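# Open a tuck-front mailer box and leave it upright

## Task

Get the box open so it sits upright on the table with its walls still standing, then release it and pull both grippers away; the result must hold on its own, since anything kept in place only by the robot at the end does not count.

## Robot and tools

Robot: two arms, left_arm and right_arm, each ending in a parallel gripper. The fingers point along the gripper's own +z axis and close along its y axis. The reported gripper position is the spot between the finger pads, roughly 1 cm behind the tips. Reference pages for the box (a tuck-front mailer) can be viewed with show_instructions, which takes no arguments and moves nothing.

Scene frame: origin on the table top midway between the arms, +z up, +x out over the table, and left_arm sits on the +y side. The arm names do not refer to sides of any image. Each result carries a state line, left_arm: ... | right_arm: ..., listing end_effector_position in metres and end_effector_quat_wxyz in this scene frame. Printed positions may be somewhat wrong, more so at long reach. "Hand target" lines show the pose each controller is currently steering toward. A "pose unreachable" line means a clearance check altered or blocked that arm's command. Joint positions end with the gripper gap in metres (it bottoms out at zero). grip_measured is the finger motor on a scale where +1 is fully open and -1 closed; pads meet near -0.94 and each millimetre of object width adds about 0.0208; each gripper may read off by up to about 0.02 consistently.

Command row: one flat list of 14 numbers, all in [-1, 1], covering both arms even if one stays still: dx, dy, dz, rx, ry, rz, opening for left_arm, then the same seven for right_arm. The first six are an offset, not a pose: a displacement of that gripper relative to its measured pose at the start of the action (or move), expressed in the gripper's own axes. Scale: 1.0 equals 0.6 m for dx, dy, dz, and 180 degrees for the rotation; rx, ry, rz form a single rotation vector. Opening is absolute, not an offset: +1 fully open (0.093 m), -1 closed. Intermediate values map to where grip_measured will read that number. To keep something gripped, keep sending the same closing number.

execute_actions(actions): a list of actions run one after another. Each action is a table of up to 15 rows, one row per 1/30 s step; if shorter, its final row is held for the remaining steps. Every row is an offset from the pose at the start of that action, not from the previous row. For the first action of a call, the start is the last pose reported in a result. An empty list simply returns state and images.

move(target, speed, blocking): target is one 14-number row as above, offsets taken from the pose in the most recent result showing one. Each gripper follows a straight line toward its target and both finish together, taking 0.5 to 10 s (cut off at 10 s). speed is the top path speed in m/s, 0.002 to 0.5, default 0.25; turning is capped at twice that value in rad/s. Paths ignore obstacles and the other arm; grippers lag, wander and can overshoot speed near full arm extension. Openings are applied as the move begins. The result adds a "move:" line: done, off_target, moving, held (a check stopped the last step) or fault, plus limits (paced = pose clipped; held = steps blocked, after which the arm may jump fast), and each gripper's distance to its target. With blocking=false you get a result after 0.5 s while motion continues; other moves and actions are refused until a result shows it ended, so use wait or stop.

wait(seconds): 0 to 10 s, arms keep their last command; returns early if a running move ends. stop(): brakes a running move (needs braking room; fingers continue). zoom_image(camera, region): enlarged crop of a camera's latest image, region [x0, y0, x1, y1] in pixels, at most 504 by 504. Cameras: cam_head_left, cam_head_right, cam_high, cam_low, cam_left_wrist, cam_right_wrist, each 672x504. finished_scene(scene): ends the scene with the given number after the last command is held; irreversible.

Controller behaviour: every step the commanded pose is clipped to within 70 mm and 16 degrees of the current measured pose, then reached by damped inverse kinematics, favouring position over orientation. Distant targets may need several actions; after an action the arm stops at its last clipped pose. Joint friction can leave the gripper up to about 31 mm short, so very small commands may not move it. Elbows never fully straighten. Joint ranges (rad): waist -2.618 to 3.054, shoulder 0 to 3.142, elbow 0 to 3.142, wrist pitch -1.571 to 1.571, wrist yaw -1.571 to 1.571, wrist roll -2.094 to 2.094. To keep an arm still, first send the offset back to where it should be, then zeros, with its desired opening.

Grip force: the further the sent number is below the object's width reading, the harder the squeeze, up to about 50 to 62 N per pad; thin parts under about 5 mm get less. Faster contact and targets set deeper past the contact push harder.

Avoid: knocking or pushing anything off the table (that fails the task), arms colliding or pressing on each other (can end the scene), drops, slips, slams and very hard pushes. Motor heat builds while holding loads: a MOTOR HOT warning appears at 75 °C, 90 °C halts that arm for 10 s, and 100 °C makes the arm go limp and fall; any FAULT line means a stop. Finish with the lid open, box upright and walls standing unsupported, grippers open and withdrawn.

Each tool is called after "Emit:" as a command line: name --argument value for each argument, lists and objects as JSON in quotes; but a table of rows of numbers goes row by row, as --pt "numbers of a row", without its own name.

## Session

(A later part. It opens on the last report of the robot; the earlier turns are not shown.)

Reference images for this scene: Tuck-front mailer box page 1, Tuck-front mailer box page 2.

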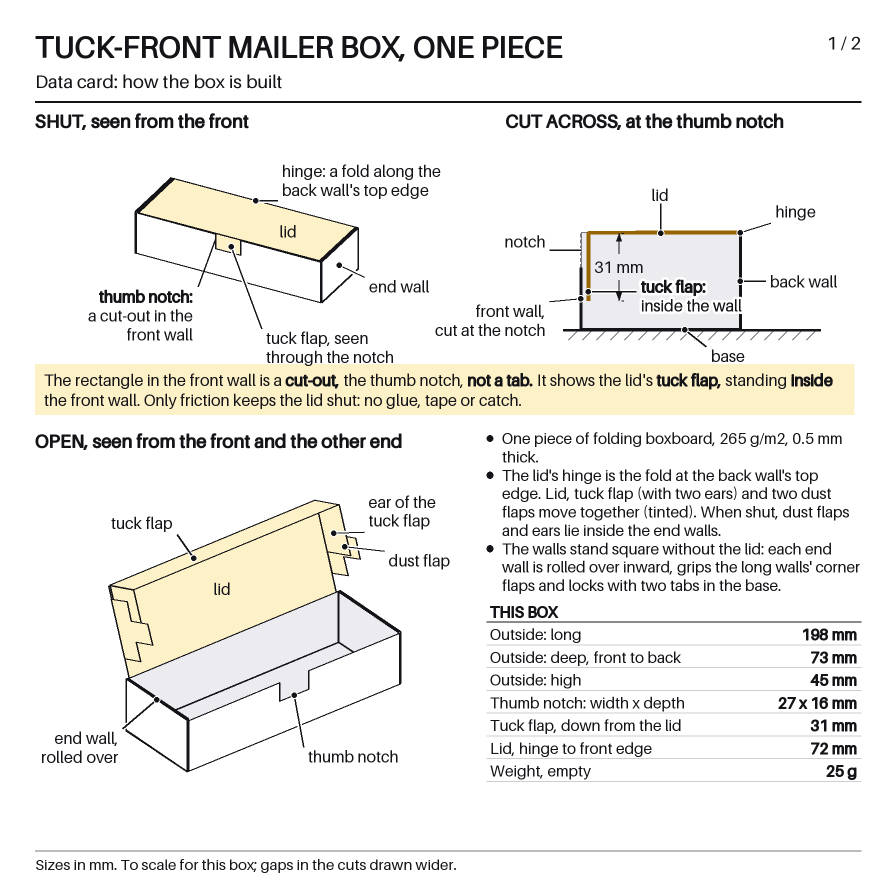

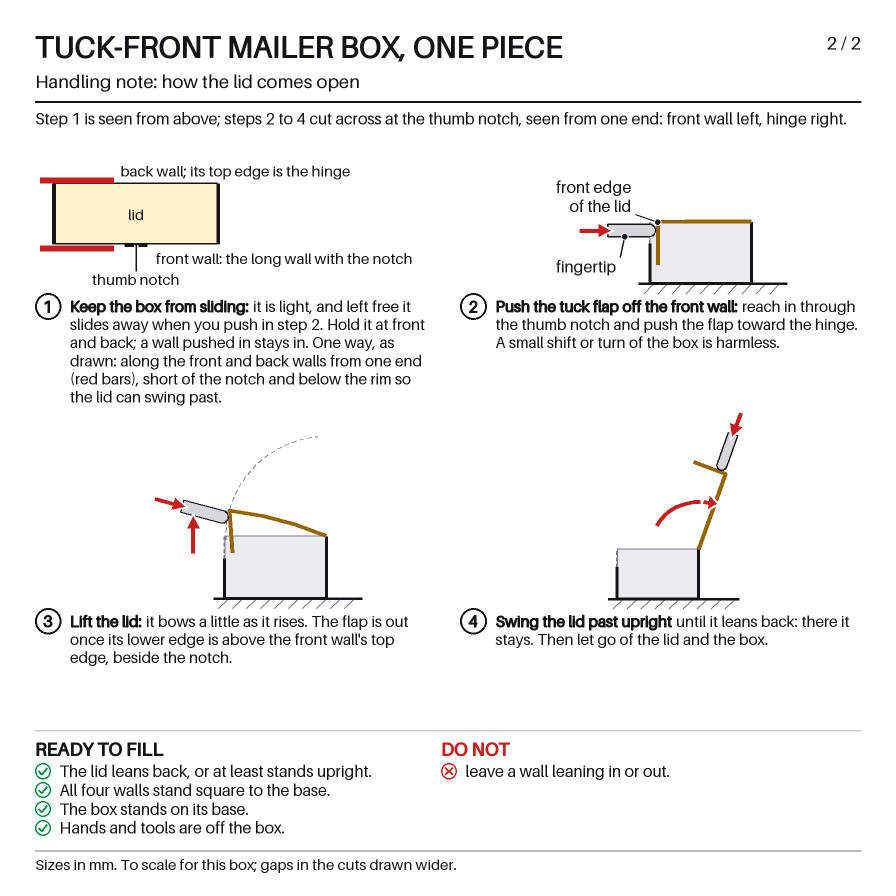

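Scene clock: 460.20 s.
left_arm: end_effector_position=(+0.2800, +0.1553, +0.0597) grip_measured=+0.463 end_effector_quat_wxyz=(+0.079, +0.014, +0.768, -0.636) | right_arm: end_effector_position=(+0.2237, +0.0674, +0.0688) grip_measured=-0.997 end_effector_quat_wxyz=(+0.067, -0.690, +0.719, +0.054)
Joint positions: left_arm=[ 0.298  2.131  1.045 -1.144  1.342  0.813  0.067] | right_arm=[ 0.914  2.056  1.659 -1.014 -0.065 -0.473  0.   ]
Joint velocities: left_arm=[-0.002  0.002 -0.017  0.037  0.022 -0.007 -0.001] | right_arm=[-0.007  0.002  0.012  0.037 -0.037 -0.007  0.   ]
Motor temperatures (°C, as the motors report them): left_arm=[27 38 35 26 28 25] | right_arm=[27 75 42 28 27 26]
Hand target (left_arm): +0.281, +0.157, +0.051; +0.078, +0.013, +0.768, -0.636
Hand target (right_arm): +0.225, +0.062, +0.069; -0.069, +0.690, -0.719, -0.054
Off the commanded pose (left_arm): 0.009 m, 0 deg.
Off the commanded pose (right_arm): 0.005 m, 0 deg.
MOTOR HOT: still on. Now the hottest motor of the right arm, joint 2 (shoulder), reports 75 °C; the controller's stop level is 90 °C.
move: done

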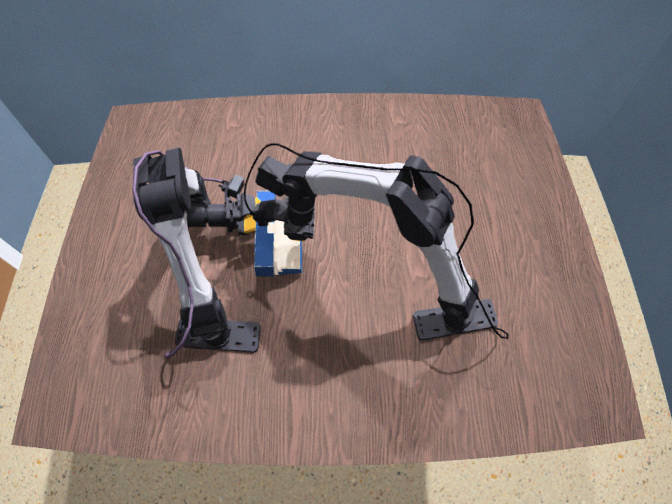

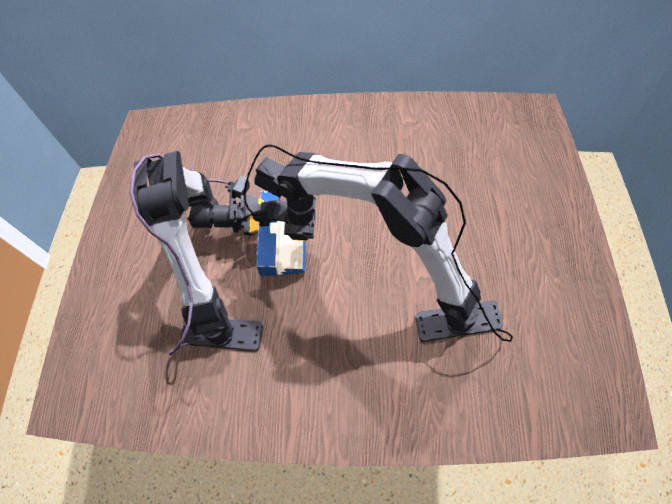

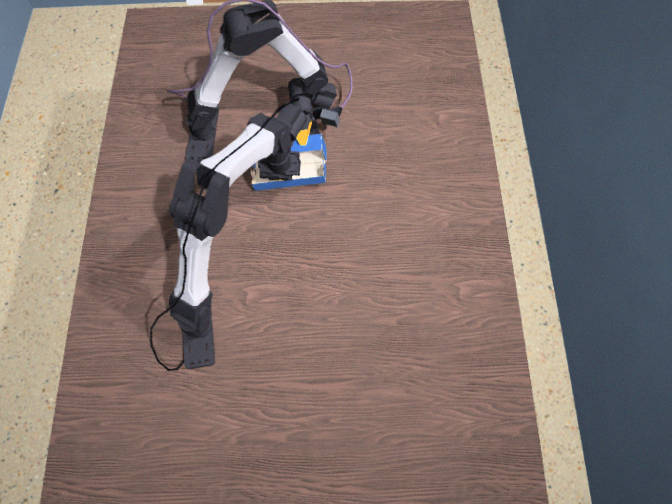

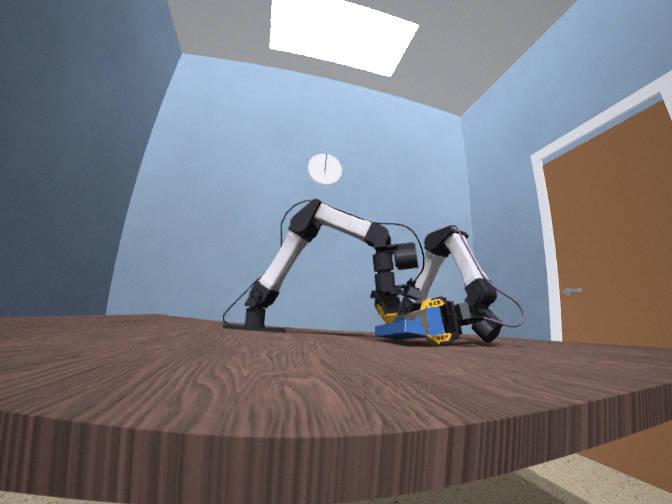

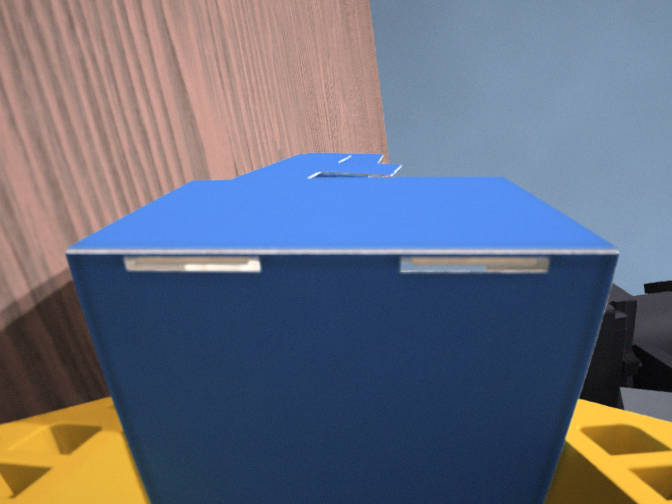

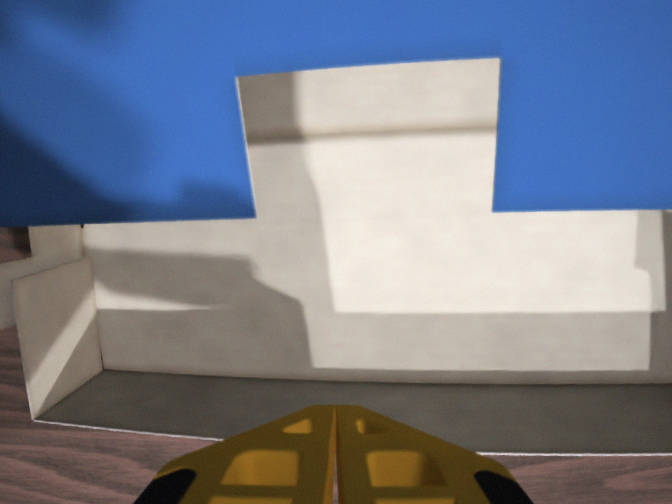

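Emit:
move --target '[0,0.015,0,0,0,0,0.45,0.04,0,0.02,0,-0.1,0,-1]' --speed 0.03

Emit:
move --target '[0,-0.06,0,0,0,0,0.45,0,0,0.02,0,0,0,-1]' --speed 0.02

Scene clock: 468.80 s.
left_arm: end_effector_position=(+0.2799, +0.1553, +0.0596) grip_measured=+0.463 end_effector_quat_wxyz=(+0.079, +0.015, +0.768, -0.636) | right_arm: end_effector_position=(+0.2220, +0.0493, +0.0535) grip_measured=-0.997 end_effector_quat_wxyz=(+0.173, -0.672, +0.702, +0.160)
Joint positions: left_arm=[ 0.298  2.131  1.045 -1.144  1.342  0.815  0.067] | right_arm=[ 0.825  1.818  1.177 -0.516 -0.242 -0.515  0.   ]
Joint velocities: left_arm=[-0.012 -0.007 -0.012 -0.037  0.022  0.037 -0.001] | right_arm=[-0.002  0.002  0.002 -0.051  0.022 -0.037  0.   ]
Motor temperatures (°C, as the motors report them): left_arm=[27 38 35 26 28 25] | right_arm=[27 75 41 29 27 26]
Hand target (left_arm): +0.281, +0.157, +0.051; +0.079, +0.014, +0.768, -0.636
Hand target (right_arm): +0.223, +0.045, +0.053; -0.177, +0.672, -0.700, -0.162
Off the commanded pose (left_arm): 0.009 m, 0 deg.
Off the commanded pose (right_arm): 0.004 m, 1 deg.
MOTOR HOT: still on. Now the hottest motor of the right arm, joint 2 (shoulder), reports 75 °C; the controller's stop level is 90 °C.
move: done

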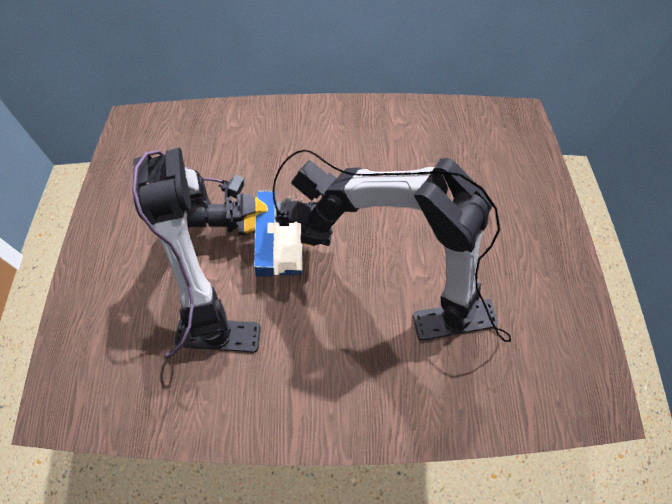

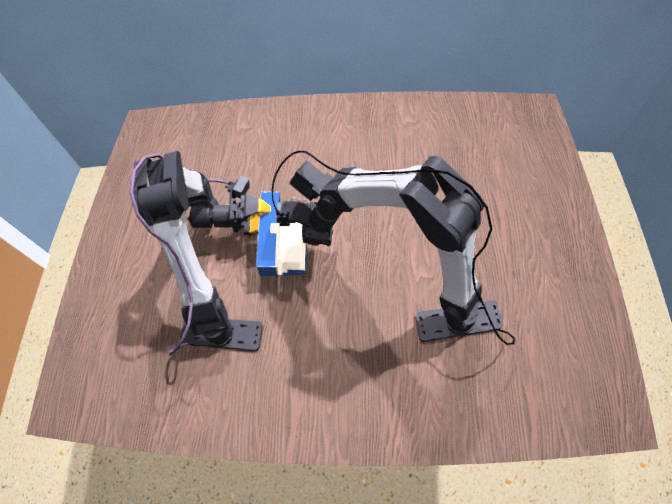

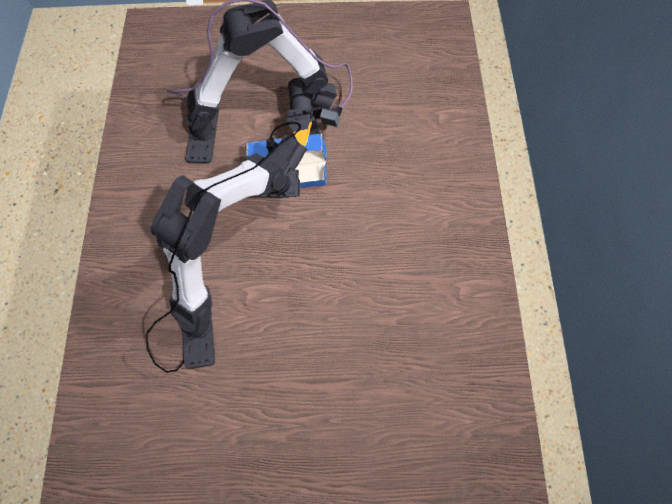

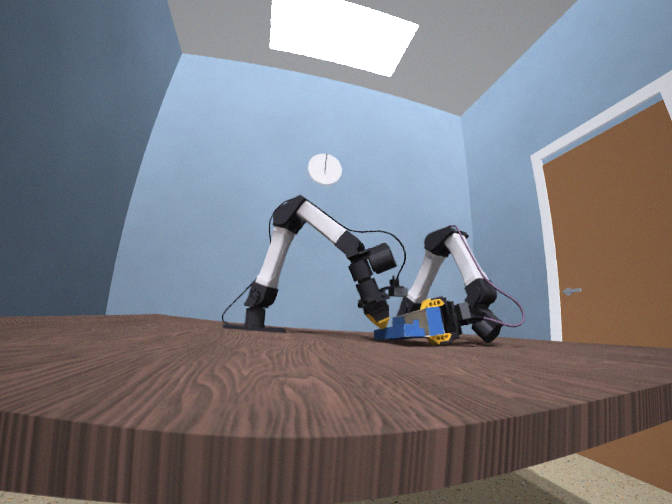

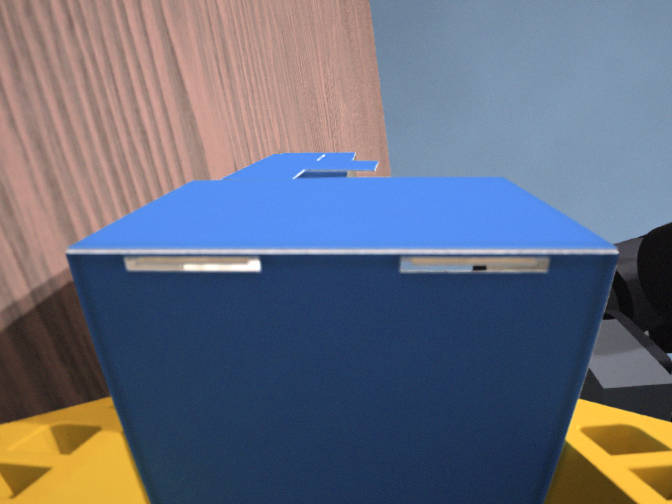

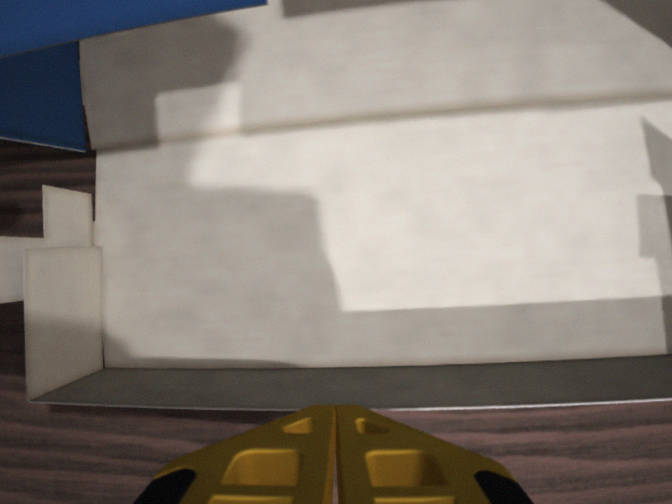

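Scene clock: 470.87 s.
left_arm: end_effector_position=(+0.2790, +0.1558, +0.0852) grip_measured=+0.463 end_effector_quat_wxyz=(+0.079, +0.013, +0.775, -0.627) | right_arm: end_effector_position=(+0.2241, +0.0494, +0.0508) grip_measured=-0.997 end_effector_quat_wxyz=(+0.174, -0.672, +0.703, +0.155)
Joint positions: left_arm=[ 0.298  2.025  1.045 -1.182  1.324  0.747  0.067] | right_arm=[ 0.825  1.826  1.177 -0.508 -0.231 -0.515  0.   ]
Joint velocities: left_arm=[-0.002 -0.007 -0.002  0.037 -0.007 -0.007 -0.   ] | right_arm=[-0.002  0.007  0.007  0.007 -0.037 -0.022  0.   ]
Motor temperatures (°C, as the motors report them): left_arm=[27 38 35 26 28 25] | right_arm=[27 74 41 29 27 26]
Hand target (left_arm): +0.275, +0.149, +0.094; +0.079, +0.014, +0.768, -0.635
Hand target (right_arm): +0.222, +0.054, +0.043; -0.173, +0.672, -0.702, -0.160
Off the commanded pose (left_arm): 0.013 m, 1 deg.
Off the commanded pose (right_arm): 0.010 m, 1 deg.
MOTOR HOT: still on. Now the hottest motor of the right arm, joint 2 (shoulder), reports 74 °C; the controller's stop level is 90 °C.
move: off_target (left_arm)

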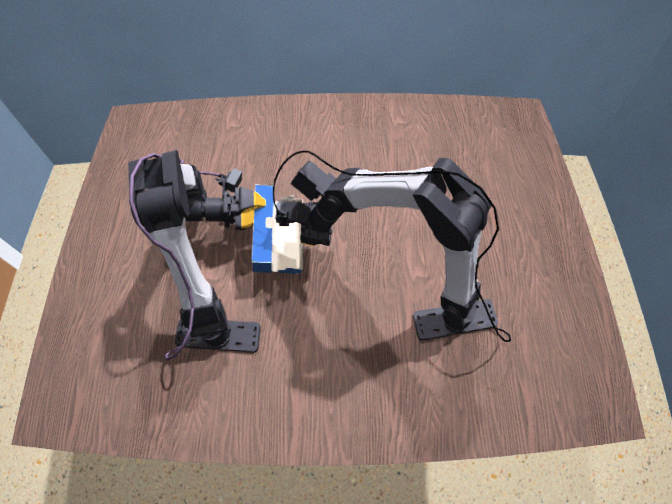

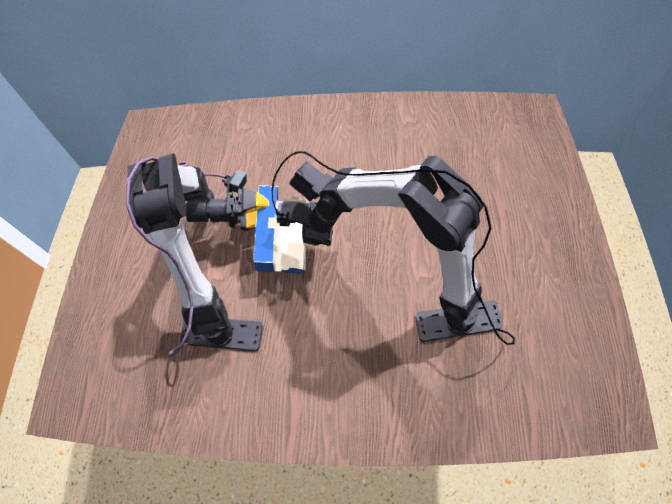

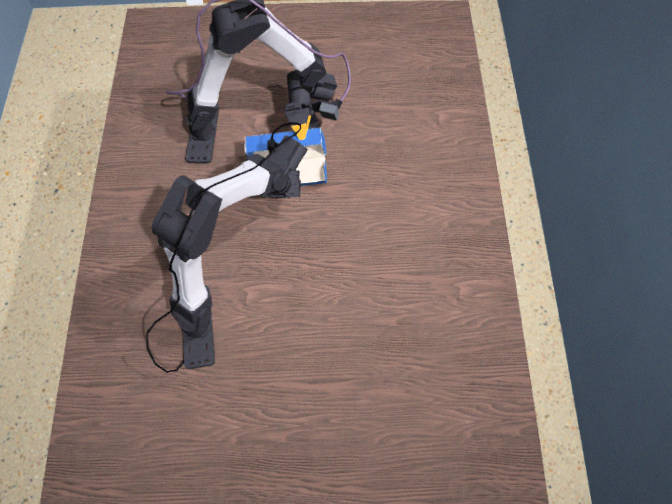

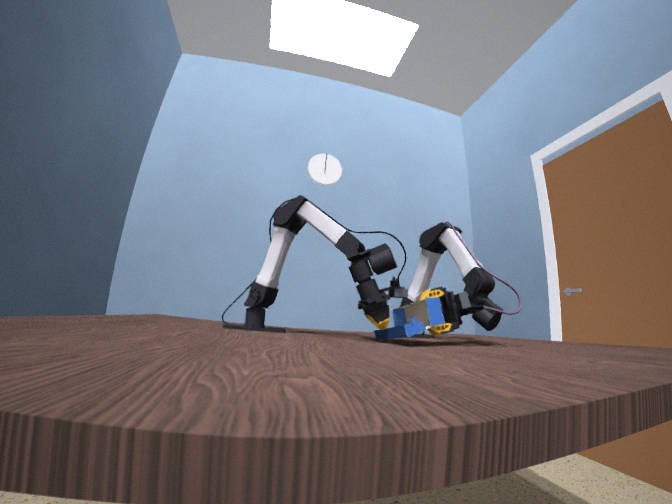

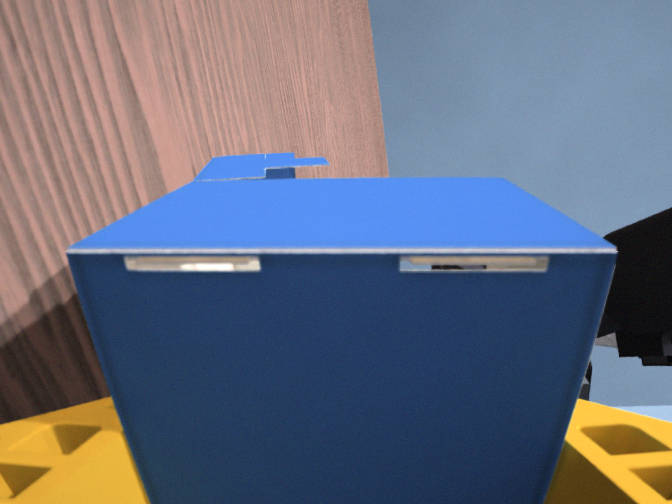

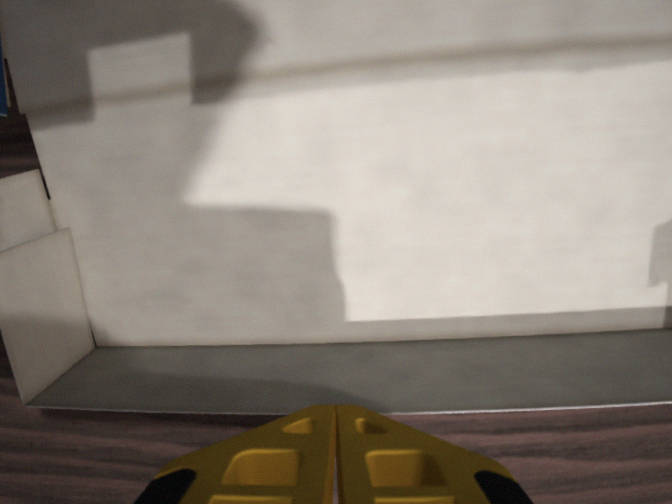

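Emit:
move --target '[0,-0.015,0,0,0,0,0.45,0.015,0,0.04,0,0,0,-1]' --speed 0.02

Emit:
move --target '[0,-0.015,0,0,0,0,0.45,0.06,0,-0.13,0,0,0,-1]' --speed 0.06

Scene clock: 477.67 s.
left_arm: end_effector_position=(+0.2779, +0.1547, +0.0900) grip_measured=+0.463 end_effector_quat_wxyz=(+0.054, -0.021, +0.769, -0.637) | right_arm: end_effector_position=(+0.2239, +0.0472, +0.0373) grip_measured=-0.997 end_effector_quat_wxyz=(+0.168, -0.672, +0.705, +0.151)
Joint positions: left_arm=[ 0.298  2.025  1.045 -1.216  1.344  0.695  0.067] | right_arm=[ 0.825  1.849  1.155 -0.477 -0.225 -0.515  0.   ]
Joint velocities: left_arm=[-0.012  0.002  0.002 -0.081  0.007  0.037 -0.   ] | right_arm=[-0.012  0.007 -0.017  0.051 -0.007 -0.066  0.   ]
Motor temperatures (°C, as the motors report them): left_arm=[27 39 34 26 28 25] | right_arm=[27 72 41 30 27 26]
Hand target (left_arm): +0.278, +0.154, +0.094; +0.078, +0.013, +0.775, -0.627
Hand target (right_arm): +0.224, +0.051, +0.026; -0.173, +0.672, -0.703, -0.155
Off the commanded pose (left_arm): 0.004 m, 5 deg.
Off the commanded pose (right_arm): 0.013 m, 1 deg.
MOTOR HOT: cleared. Now the hottest motor of the right arm, joint 2 (shoulder), reports 72 °C.
move: off_target (left_arm, right_arm)

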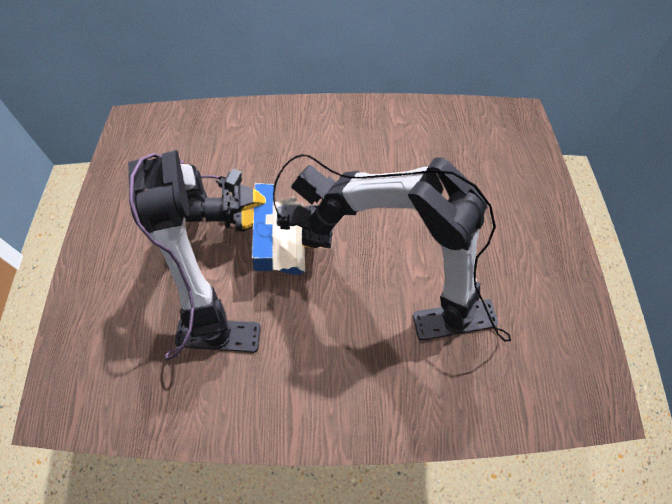

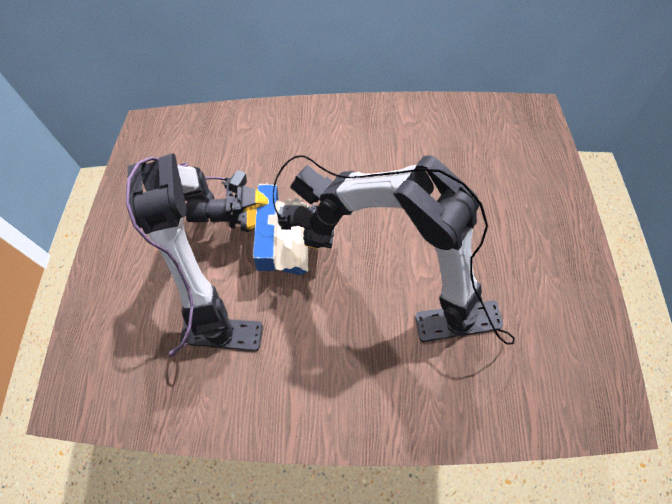

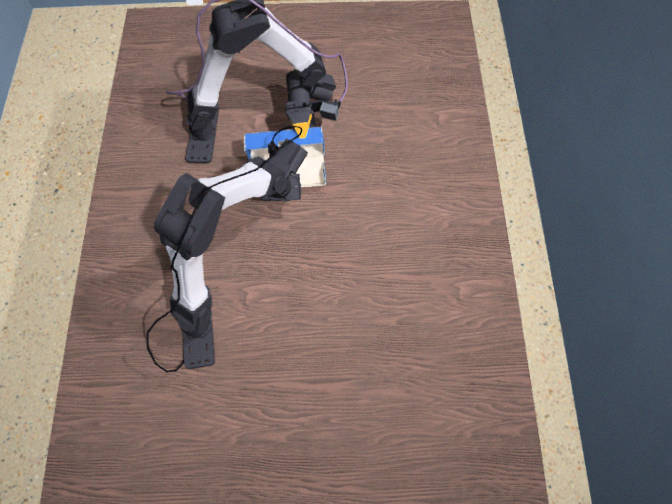

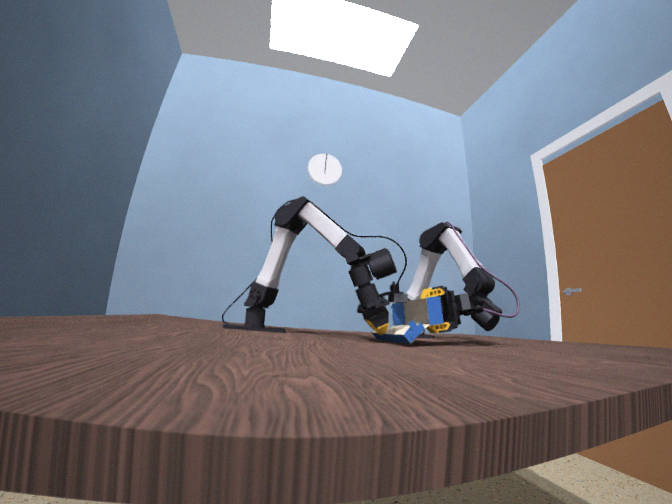

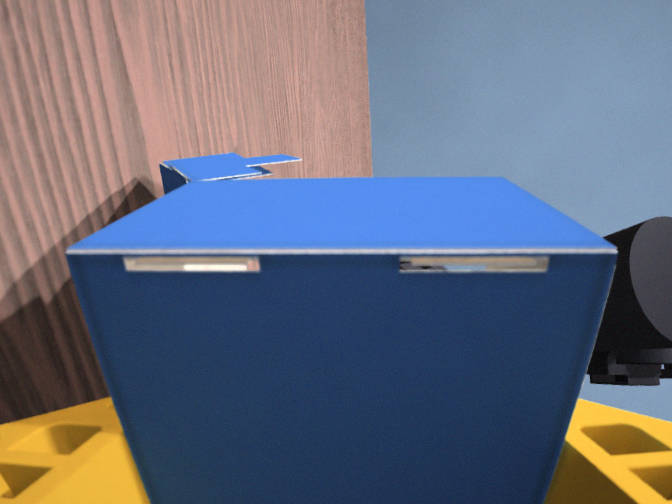

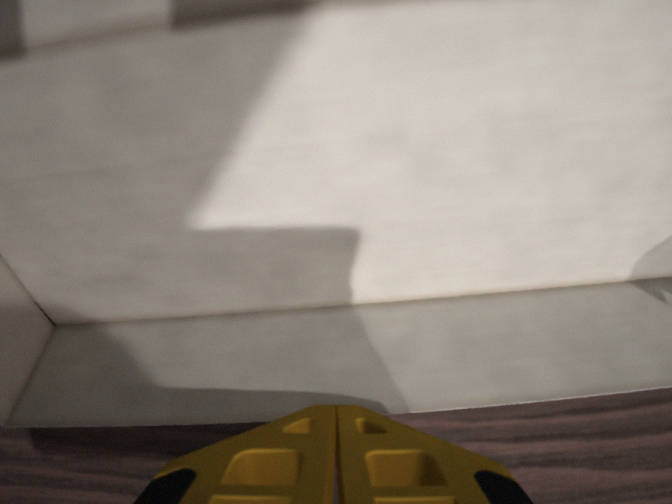

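Scene clock: 479.53 s.
left_arm: end_effector_position=(+0.2778, +0.1546, +0.0904) grip_measured=+0.463 end_effector_quat_wxyz=(+0.051, -0.026, +0.768, -0.638) | right_arm: end_effector_position=(+0.2253, -0.0117, +0.0950) grip_measured=-0.997 end_effector_quat_wxyz=(+0.176, -0.671, +0.705, +0.149)
Joint positions: left_arm=[ 0.298  2.025  1.045 -1.219  1.345  0.686  0.067] | right_arm=[ 0.712  1.6    1.106 -0.688 -0.261 -0.621  0.   ]
Joint velocities: left_arm=[ 0.017 -0.012  0.002 -0.007 -0.037 -0.007  0.   ] | right_arm=[ 0.017 -0.012 -0.012 -0.007 -0.066 -0.081  0.   ]
Motor temperatures (°C, as the motors report them): left_arm=[27 39 34 26 28 25] | right_arm=[27 72 41 30 27 26]
Hand target (left_arm): +0.277, +0.153, +0.099; +0.054, -0.021, +0.768, -0.637
Hand target (right_arm): +0.221, -0.019, +0.091; -0.168, +0.672, -0.705, -0.150
Off the commanded pose (left_arm): 0.009 m, 1 deg.
Off the commanded pose (right_arm): 0.010 m, 1 deg.
move: done

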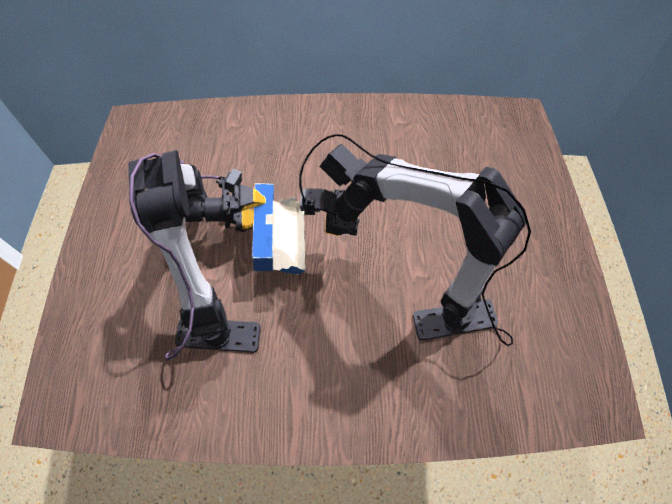

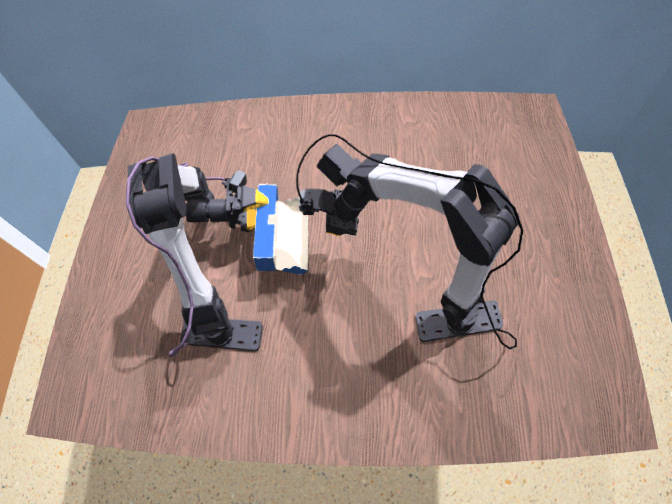

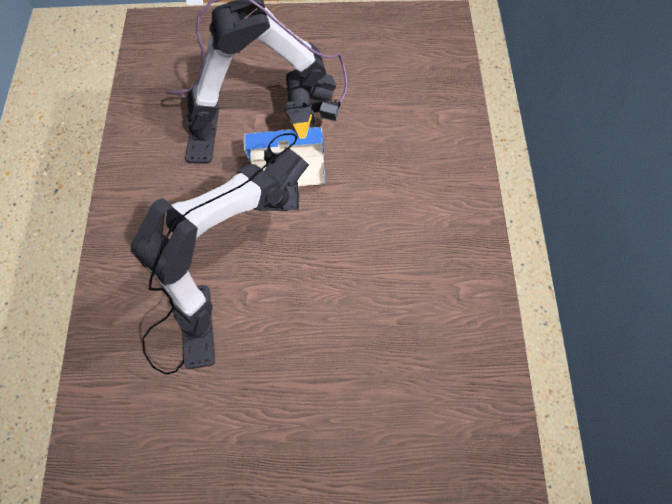

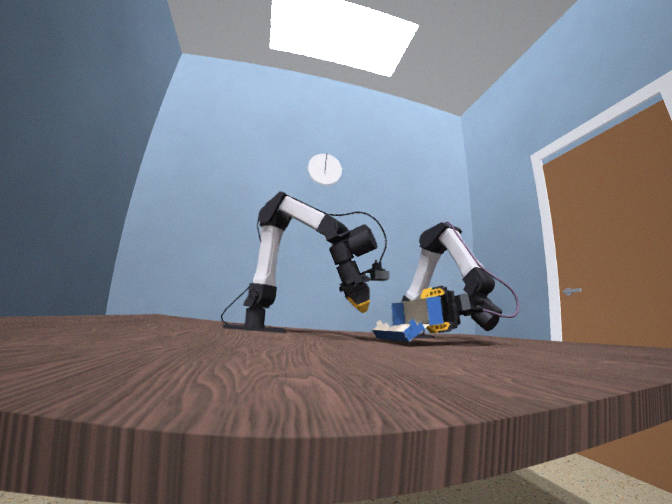

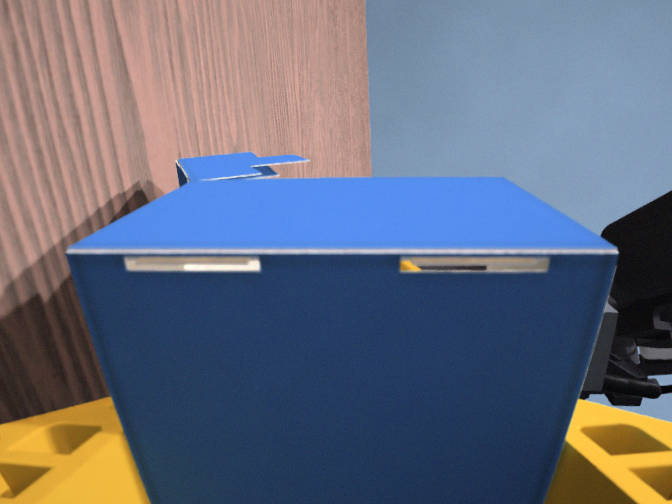

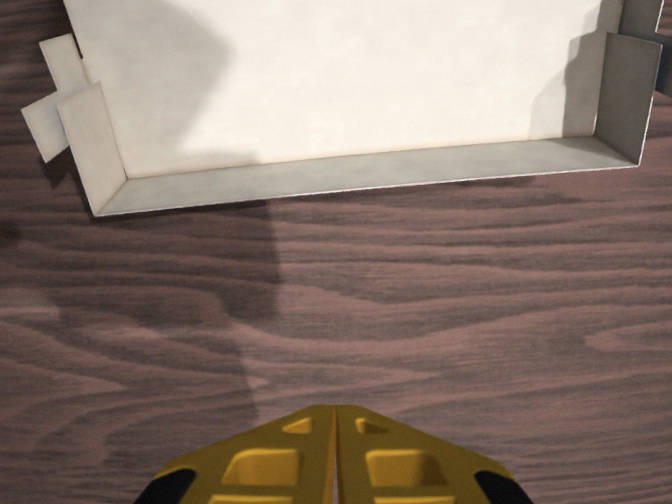

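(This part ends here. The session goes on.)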